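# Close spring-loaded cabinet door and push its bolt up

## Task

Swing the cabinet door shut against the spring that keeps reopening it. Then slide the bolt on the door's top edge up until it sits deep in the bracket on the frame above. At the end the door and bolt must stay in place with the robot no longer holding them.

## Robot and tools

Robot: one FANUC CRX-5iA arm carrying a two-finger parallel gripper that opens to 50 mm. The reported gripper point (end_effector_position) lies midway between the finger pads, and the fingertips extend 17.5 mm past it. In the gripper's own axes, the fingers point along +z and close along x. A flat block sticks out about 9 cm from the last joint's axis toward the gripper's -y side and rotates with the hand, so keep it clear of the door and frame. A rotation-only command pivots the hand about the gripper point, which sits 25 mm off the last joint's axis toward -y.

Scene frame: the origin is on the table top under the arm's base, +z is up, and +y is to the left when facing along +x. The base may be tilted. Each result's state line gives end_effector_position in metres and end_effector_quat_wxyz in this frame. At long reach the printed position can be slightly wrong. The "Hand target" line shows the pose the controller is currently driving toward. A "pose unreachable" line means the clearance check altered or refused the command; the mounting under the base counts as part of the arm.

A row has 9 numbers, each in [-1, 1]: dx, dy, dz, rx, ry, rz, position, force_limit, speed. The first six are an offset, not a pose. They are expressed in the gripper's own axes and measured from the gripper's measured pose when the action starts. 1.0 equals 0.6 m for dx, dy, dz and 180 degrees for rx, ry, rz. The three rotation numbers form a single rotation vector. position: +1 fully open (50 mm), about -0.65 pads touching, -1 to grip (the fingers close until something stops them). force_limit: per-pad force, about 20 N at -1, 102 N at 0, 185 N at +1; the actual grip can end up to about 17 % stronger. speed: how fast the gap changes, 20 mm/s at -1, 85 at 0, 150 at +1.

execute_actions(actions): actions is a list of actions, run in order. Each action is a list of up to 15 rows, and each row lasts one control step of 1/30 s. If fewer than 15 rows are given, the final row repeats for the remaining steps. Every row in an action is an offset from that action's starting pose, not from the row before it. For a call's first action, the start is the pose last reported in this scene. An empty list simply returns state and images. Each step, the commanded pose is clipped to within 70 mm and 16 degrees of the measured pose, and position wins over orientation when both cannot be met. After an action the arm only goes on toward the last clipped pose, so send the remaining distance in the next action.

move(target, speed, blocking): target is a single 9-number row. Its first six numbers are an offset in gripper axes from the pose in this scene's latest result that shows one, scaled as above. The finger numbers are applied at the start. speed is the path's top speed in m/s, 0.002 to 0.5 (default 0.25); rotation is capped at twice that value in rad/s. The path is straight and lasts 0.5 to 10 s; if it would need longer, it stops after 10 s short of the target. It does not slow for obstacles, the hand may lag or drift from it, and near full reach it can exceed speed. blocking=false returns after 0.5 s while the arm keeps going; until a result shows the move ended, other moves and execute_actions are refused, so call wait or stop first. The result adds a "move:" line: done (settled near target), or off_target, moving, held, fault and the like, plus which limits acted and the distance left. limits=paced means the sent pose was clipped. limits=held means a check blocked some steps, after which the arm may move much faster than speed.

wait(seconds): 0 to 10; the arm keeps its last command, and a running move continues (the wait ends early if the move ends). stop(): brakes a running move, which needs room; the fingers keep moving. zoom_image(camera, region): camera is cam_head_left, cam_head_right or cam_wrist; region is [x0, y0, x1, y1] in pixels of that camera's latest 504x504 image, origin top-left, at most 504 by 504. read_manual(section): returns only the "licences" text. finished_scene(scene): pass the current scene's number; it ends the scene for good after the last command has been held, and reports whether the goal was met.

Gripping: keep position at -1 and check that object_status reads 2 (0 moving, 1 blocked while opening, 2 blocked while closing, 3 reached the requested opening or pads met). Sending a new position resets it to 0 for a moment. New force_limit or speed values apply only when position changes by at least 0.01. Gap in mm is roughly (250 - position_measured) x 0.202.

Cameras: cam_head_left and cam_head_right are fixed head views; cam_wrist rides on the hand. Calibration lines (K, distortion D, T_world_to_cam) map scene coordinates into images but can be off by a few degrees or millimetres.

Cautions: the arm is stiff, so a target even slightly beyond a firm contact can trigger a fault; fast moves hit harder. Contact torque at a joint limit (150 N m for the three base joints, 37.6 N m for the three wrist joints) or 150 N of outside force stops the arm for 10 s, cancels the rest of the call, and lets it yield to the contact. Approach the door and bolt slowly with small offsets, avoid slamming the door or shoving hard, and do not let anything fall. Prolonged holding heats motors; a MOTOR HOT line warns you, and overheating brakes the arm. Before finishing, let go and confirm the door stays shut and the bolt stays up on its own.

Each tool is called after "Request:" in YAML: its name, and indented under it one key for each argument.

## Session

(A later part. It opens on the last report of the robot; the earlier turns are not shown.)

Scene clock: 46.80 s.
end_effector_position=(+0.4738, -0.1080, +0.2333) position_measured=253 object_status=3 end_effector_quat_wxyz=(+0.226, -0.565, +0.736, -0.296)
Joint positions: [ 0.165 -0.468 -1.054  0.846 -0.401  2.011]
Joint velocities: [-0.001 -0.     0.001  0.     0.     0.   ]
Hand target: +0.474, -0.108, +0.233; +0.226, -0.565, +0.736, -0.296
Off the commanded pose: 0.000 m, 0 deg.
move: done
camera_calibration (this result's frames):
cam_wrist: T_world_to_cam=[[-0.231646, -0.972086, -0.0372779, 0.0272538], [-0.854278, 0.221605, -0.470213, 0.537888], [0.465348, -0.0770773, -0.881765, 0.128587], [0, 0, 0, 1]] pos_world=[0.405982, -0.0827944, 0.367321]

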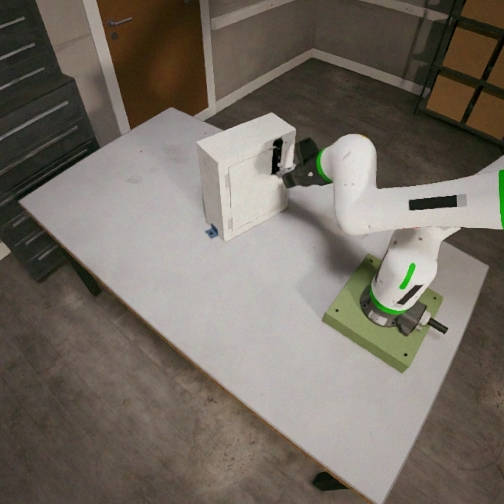

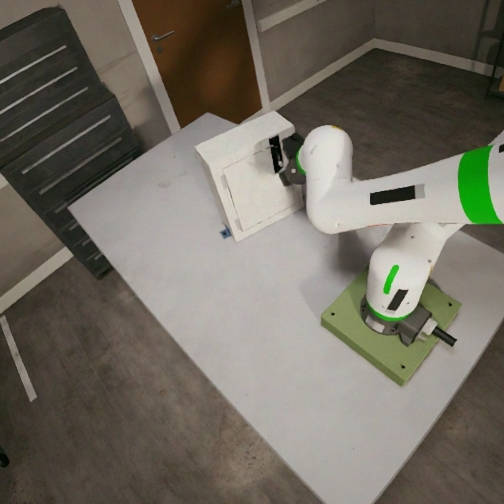

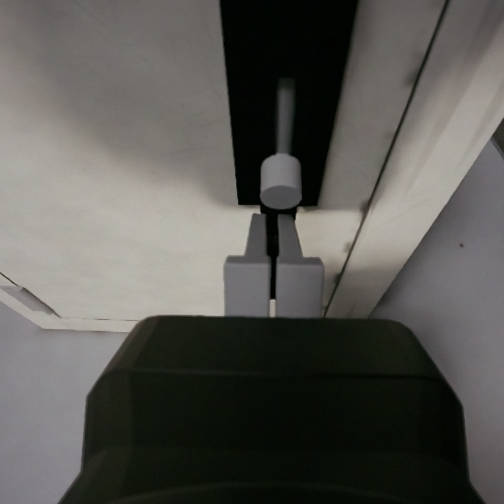

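Request:
move:
  target: [0,-0.027,-0.0248,0,0,0,-1,0,0]
  speed: 0.012

Request:
zoom_image:
  camera: "cam_head_left"
  region: [220, 110, 320, 210]

Scene clock: 49.47 s.
end_effector_position=(+0.4751, -0.1084, +0.2552) position_measured=253 object_status=3 end_effector_quat_wxyz=(+0.226, -0.565, +0.736, -0.296)
Joint positions: [ 0.202 -0.493 -0.997  0.748 -0.482  2.097]
Joint velocities: [-0.    -0.001 -0.     0.    -0.    -0.   ]
Hand target: +0.475, -0.108, +0.255; +0.226, -0.565, +0.736, -0.296
Off the commanded pose: 0.000 m, 0 deg.
move: done
camera_calibration (this result's frames):
cam_wrist: T_world_to_cam=[[-0.231769, -0.972052, -0.0374014, 0.0281048], [-0.854284, 0.221778, -0.47012, 0.549408], [0.465276, -0.0770079, -0.88181, 0.147326], [0, 0, 0, 1]] pos_world=[0.407317, -0.0831823, 0.389253]

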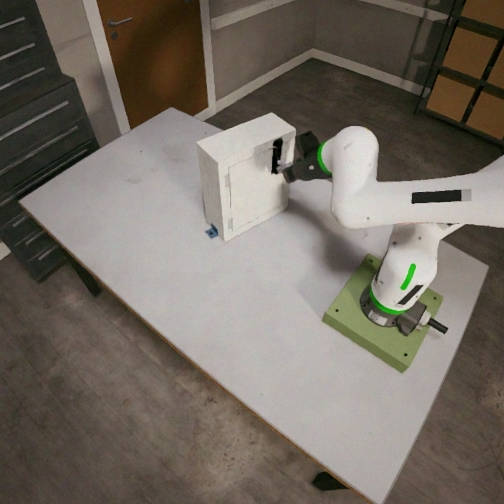

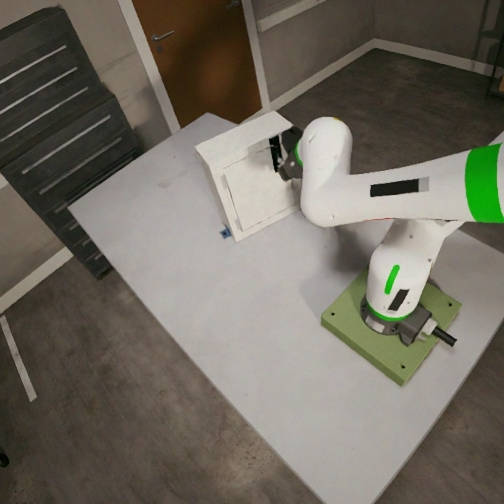

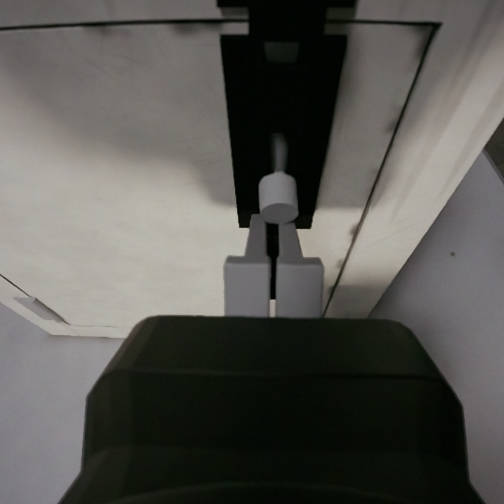

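Region (220, 110, 320, 210) of cam_head_left's 504x504 image, scaled by 5.040, with more detail than that image has.

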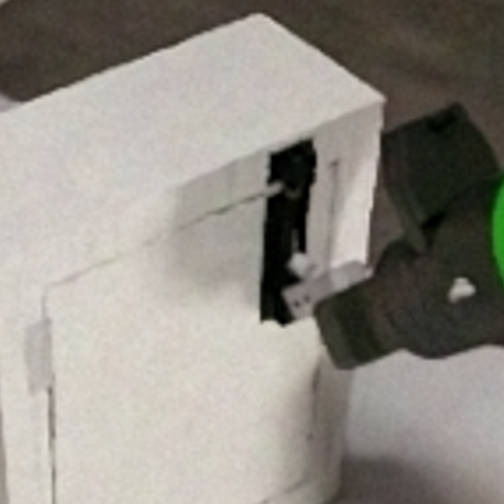

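Request:
move:
  target: [0,-0.0138,-0.0145,0,0,0,-1,0,0]
  speed: 0.012

Request:
zoom_image:
  camera: "cam_wrist"
  region: [200, 0, 360, 250]

Scene clock: 51.43 s.
end_effector_position=(+0.4750, -0.1084, +0.2672) position_measured=253 object_status=3 end_effector_quat_wxyz=(+0.226, -0.565, +0.736, -0.296)
Joint positions: [ 0.218 -0.507 -0.967  0.707 -0.523  2.136]
Joint velocities: [ 0.002  0.001  0.    -0.001 -0.    -0.   ]
Hand target: +0.475, -0.108, +0.267; +0.226, -0.565, +0.736, -0.296
Off the commanded pose: 0.000 m, 0 deg.
move: done
camera_calibration (this result's frames):
cam_wrist: T_world_to_cam=[[-0.231799, -0.972042, -0.0374524, 0.0285783], [-0.854267, 0.221827, -0.470129, 0.555023], [0.465293, -0.0769812, -0.881803, 0.157945], [0, 0, 0, 1]] pos_world=[0.407271, -0.0831813, 0.401279]

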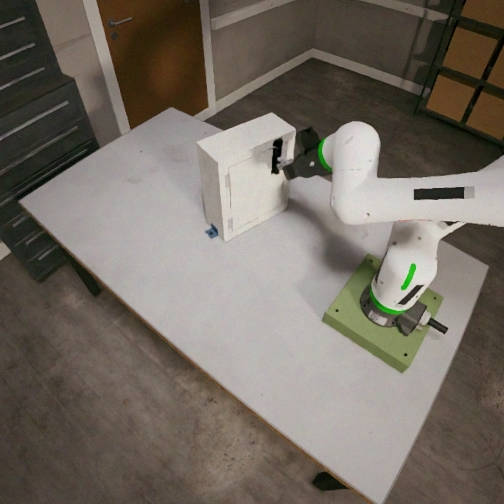

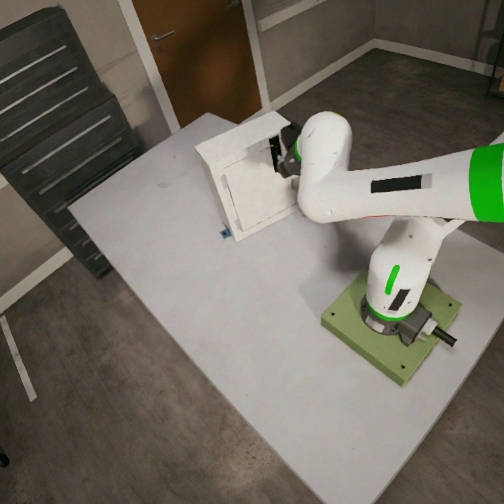

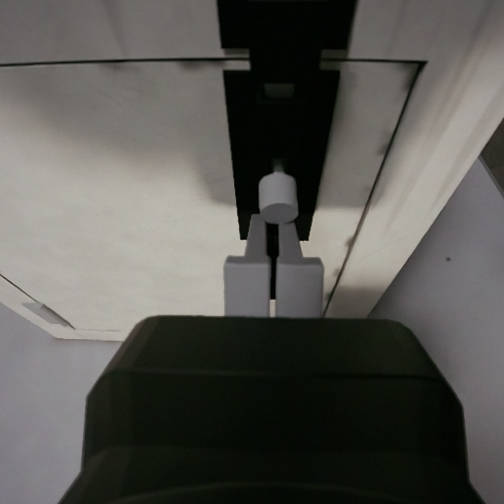

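Region (200, 0, 360, 250) of cam_wrist's 504x504 image, scaled by 2.016, with more detail than that image has; it fills the left 323 columns of this view, and the rest is white.

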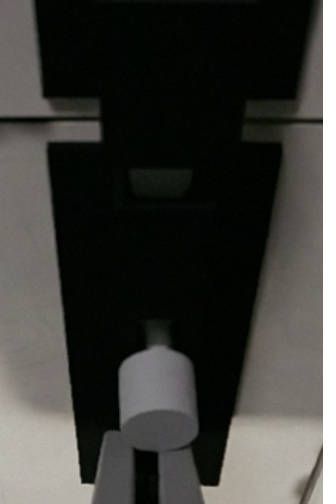

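Request:
move:
  target: [0,-0.008,-0.0085,0,0,0,-1,0,0]
  speed: 0.008

Scene clock: 53.07 s.
end_effector_position=(+0.4750, -0.1084, +0.2742) position_measured=253 object_status=3 end_effector_quat_wxyz=(+0.226, -0.565, +0.736, -0.296)
Joint positions: [ 0.225 -0.515 -0.95   0.686 -0.547  2.156]
Joint velocities: [ 0.002 -0.    -0.001  0.    -0.     0.   ]
Hand target: +0.475, -0.108, +0.274; +0.226, -0.565, +0.736, -0.296
Off the commanded pose: 0.000 m, 0 deg.
move: done
camera_calibration (this result's frames):
cam_wrist: T_world_to_cam=[[-0.231813, -0.972038, -0.037478, 0.0288526], [-0.854256, 0.221851, -0.470138, 0.558265], [0.465306, -0.0769684, -0.881797, 0.164153], [0, 0, 0, 1]] pos_world=[0.407208, -0.0831712, 0.408292]

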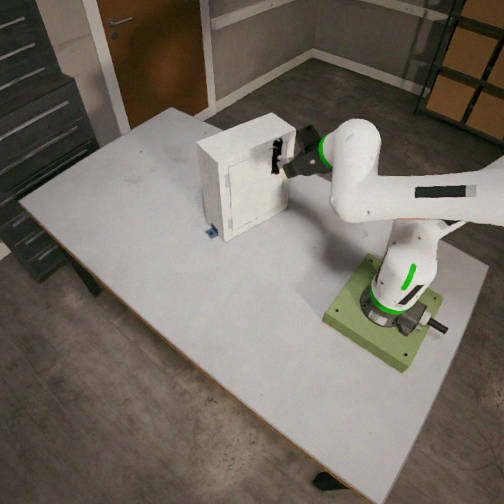

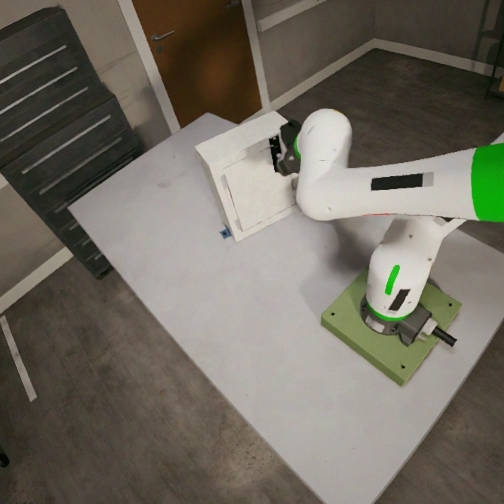

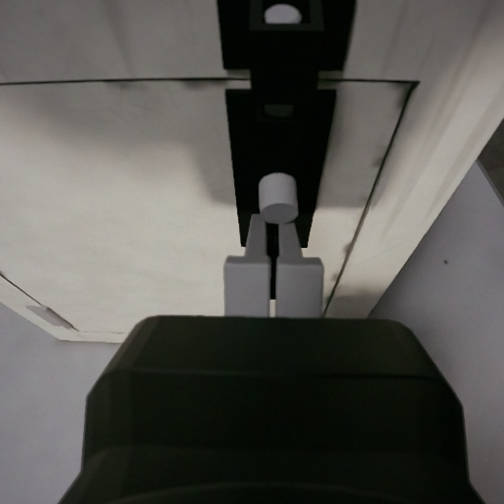

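Bolt top is visible in the bracket. Withdrawing.

Request:
move:
  target: [0,0.005,-0.08,0,0,0,-1,0,0]
  speed: 0.03

Scene clock: 55.20 s.
end_effector_position=(+0.4407, -0.0991, +0.3069) position_measured=253 object_status=3 end_effector_quat_wxyz=(+0.226, -0.565, +0.736, -0.296)
Joint positions: [ 0.343 -0.669 -0.932  0.623 -0.751  2.185]
Joint velocities: [ 0.001  0.     0.002 -0.    -0.     0.001]
Hand target: +0.441, -0.099, +0.307; +0.226, -0.565, +0.736, -0.296
Off the commanded pose: 0.000 m, 0 deg.
move: done
camera_calibration (this result's frames):
cam_wrist: T_world_to_cam=[[-0.231835, -0.97202, -0.0378038, 0.0312497], [-0.854286, 0.222033, -0.469997, 0.5423], [0.46524, -0.0766662, -0.881858, 0.209727], [0, 0, 0, 1]] pos_world=[0.372951, -0.0739543, 0.44101]

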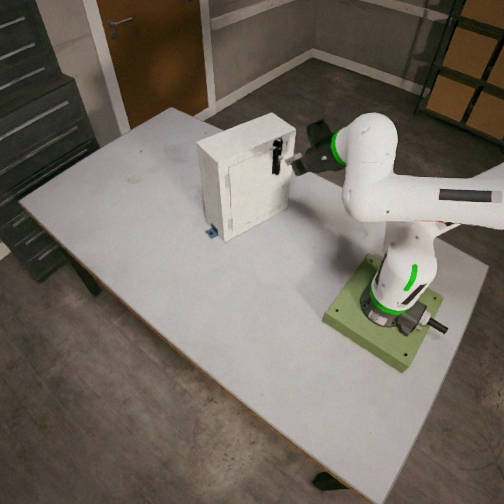

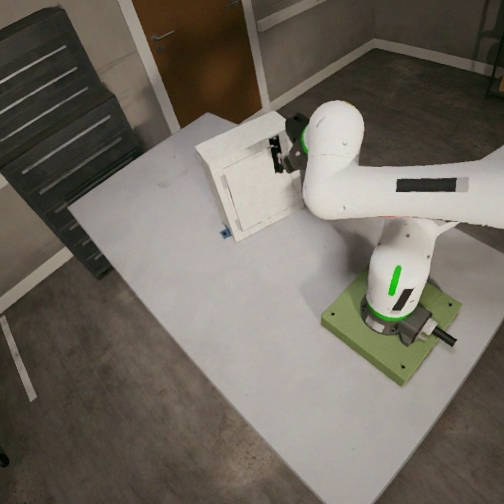

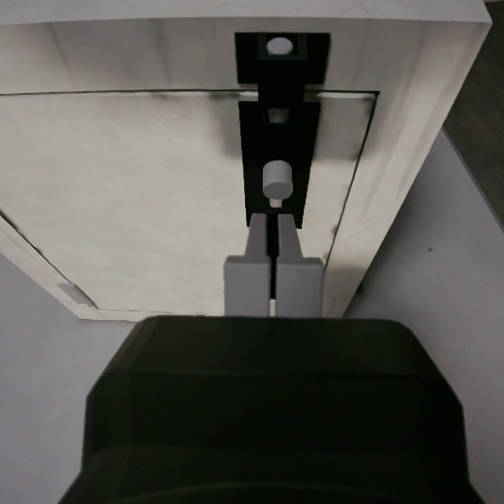

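Request:
finished_scene:
  scene: 2

The scene is finished: the task was done.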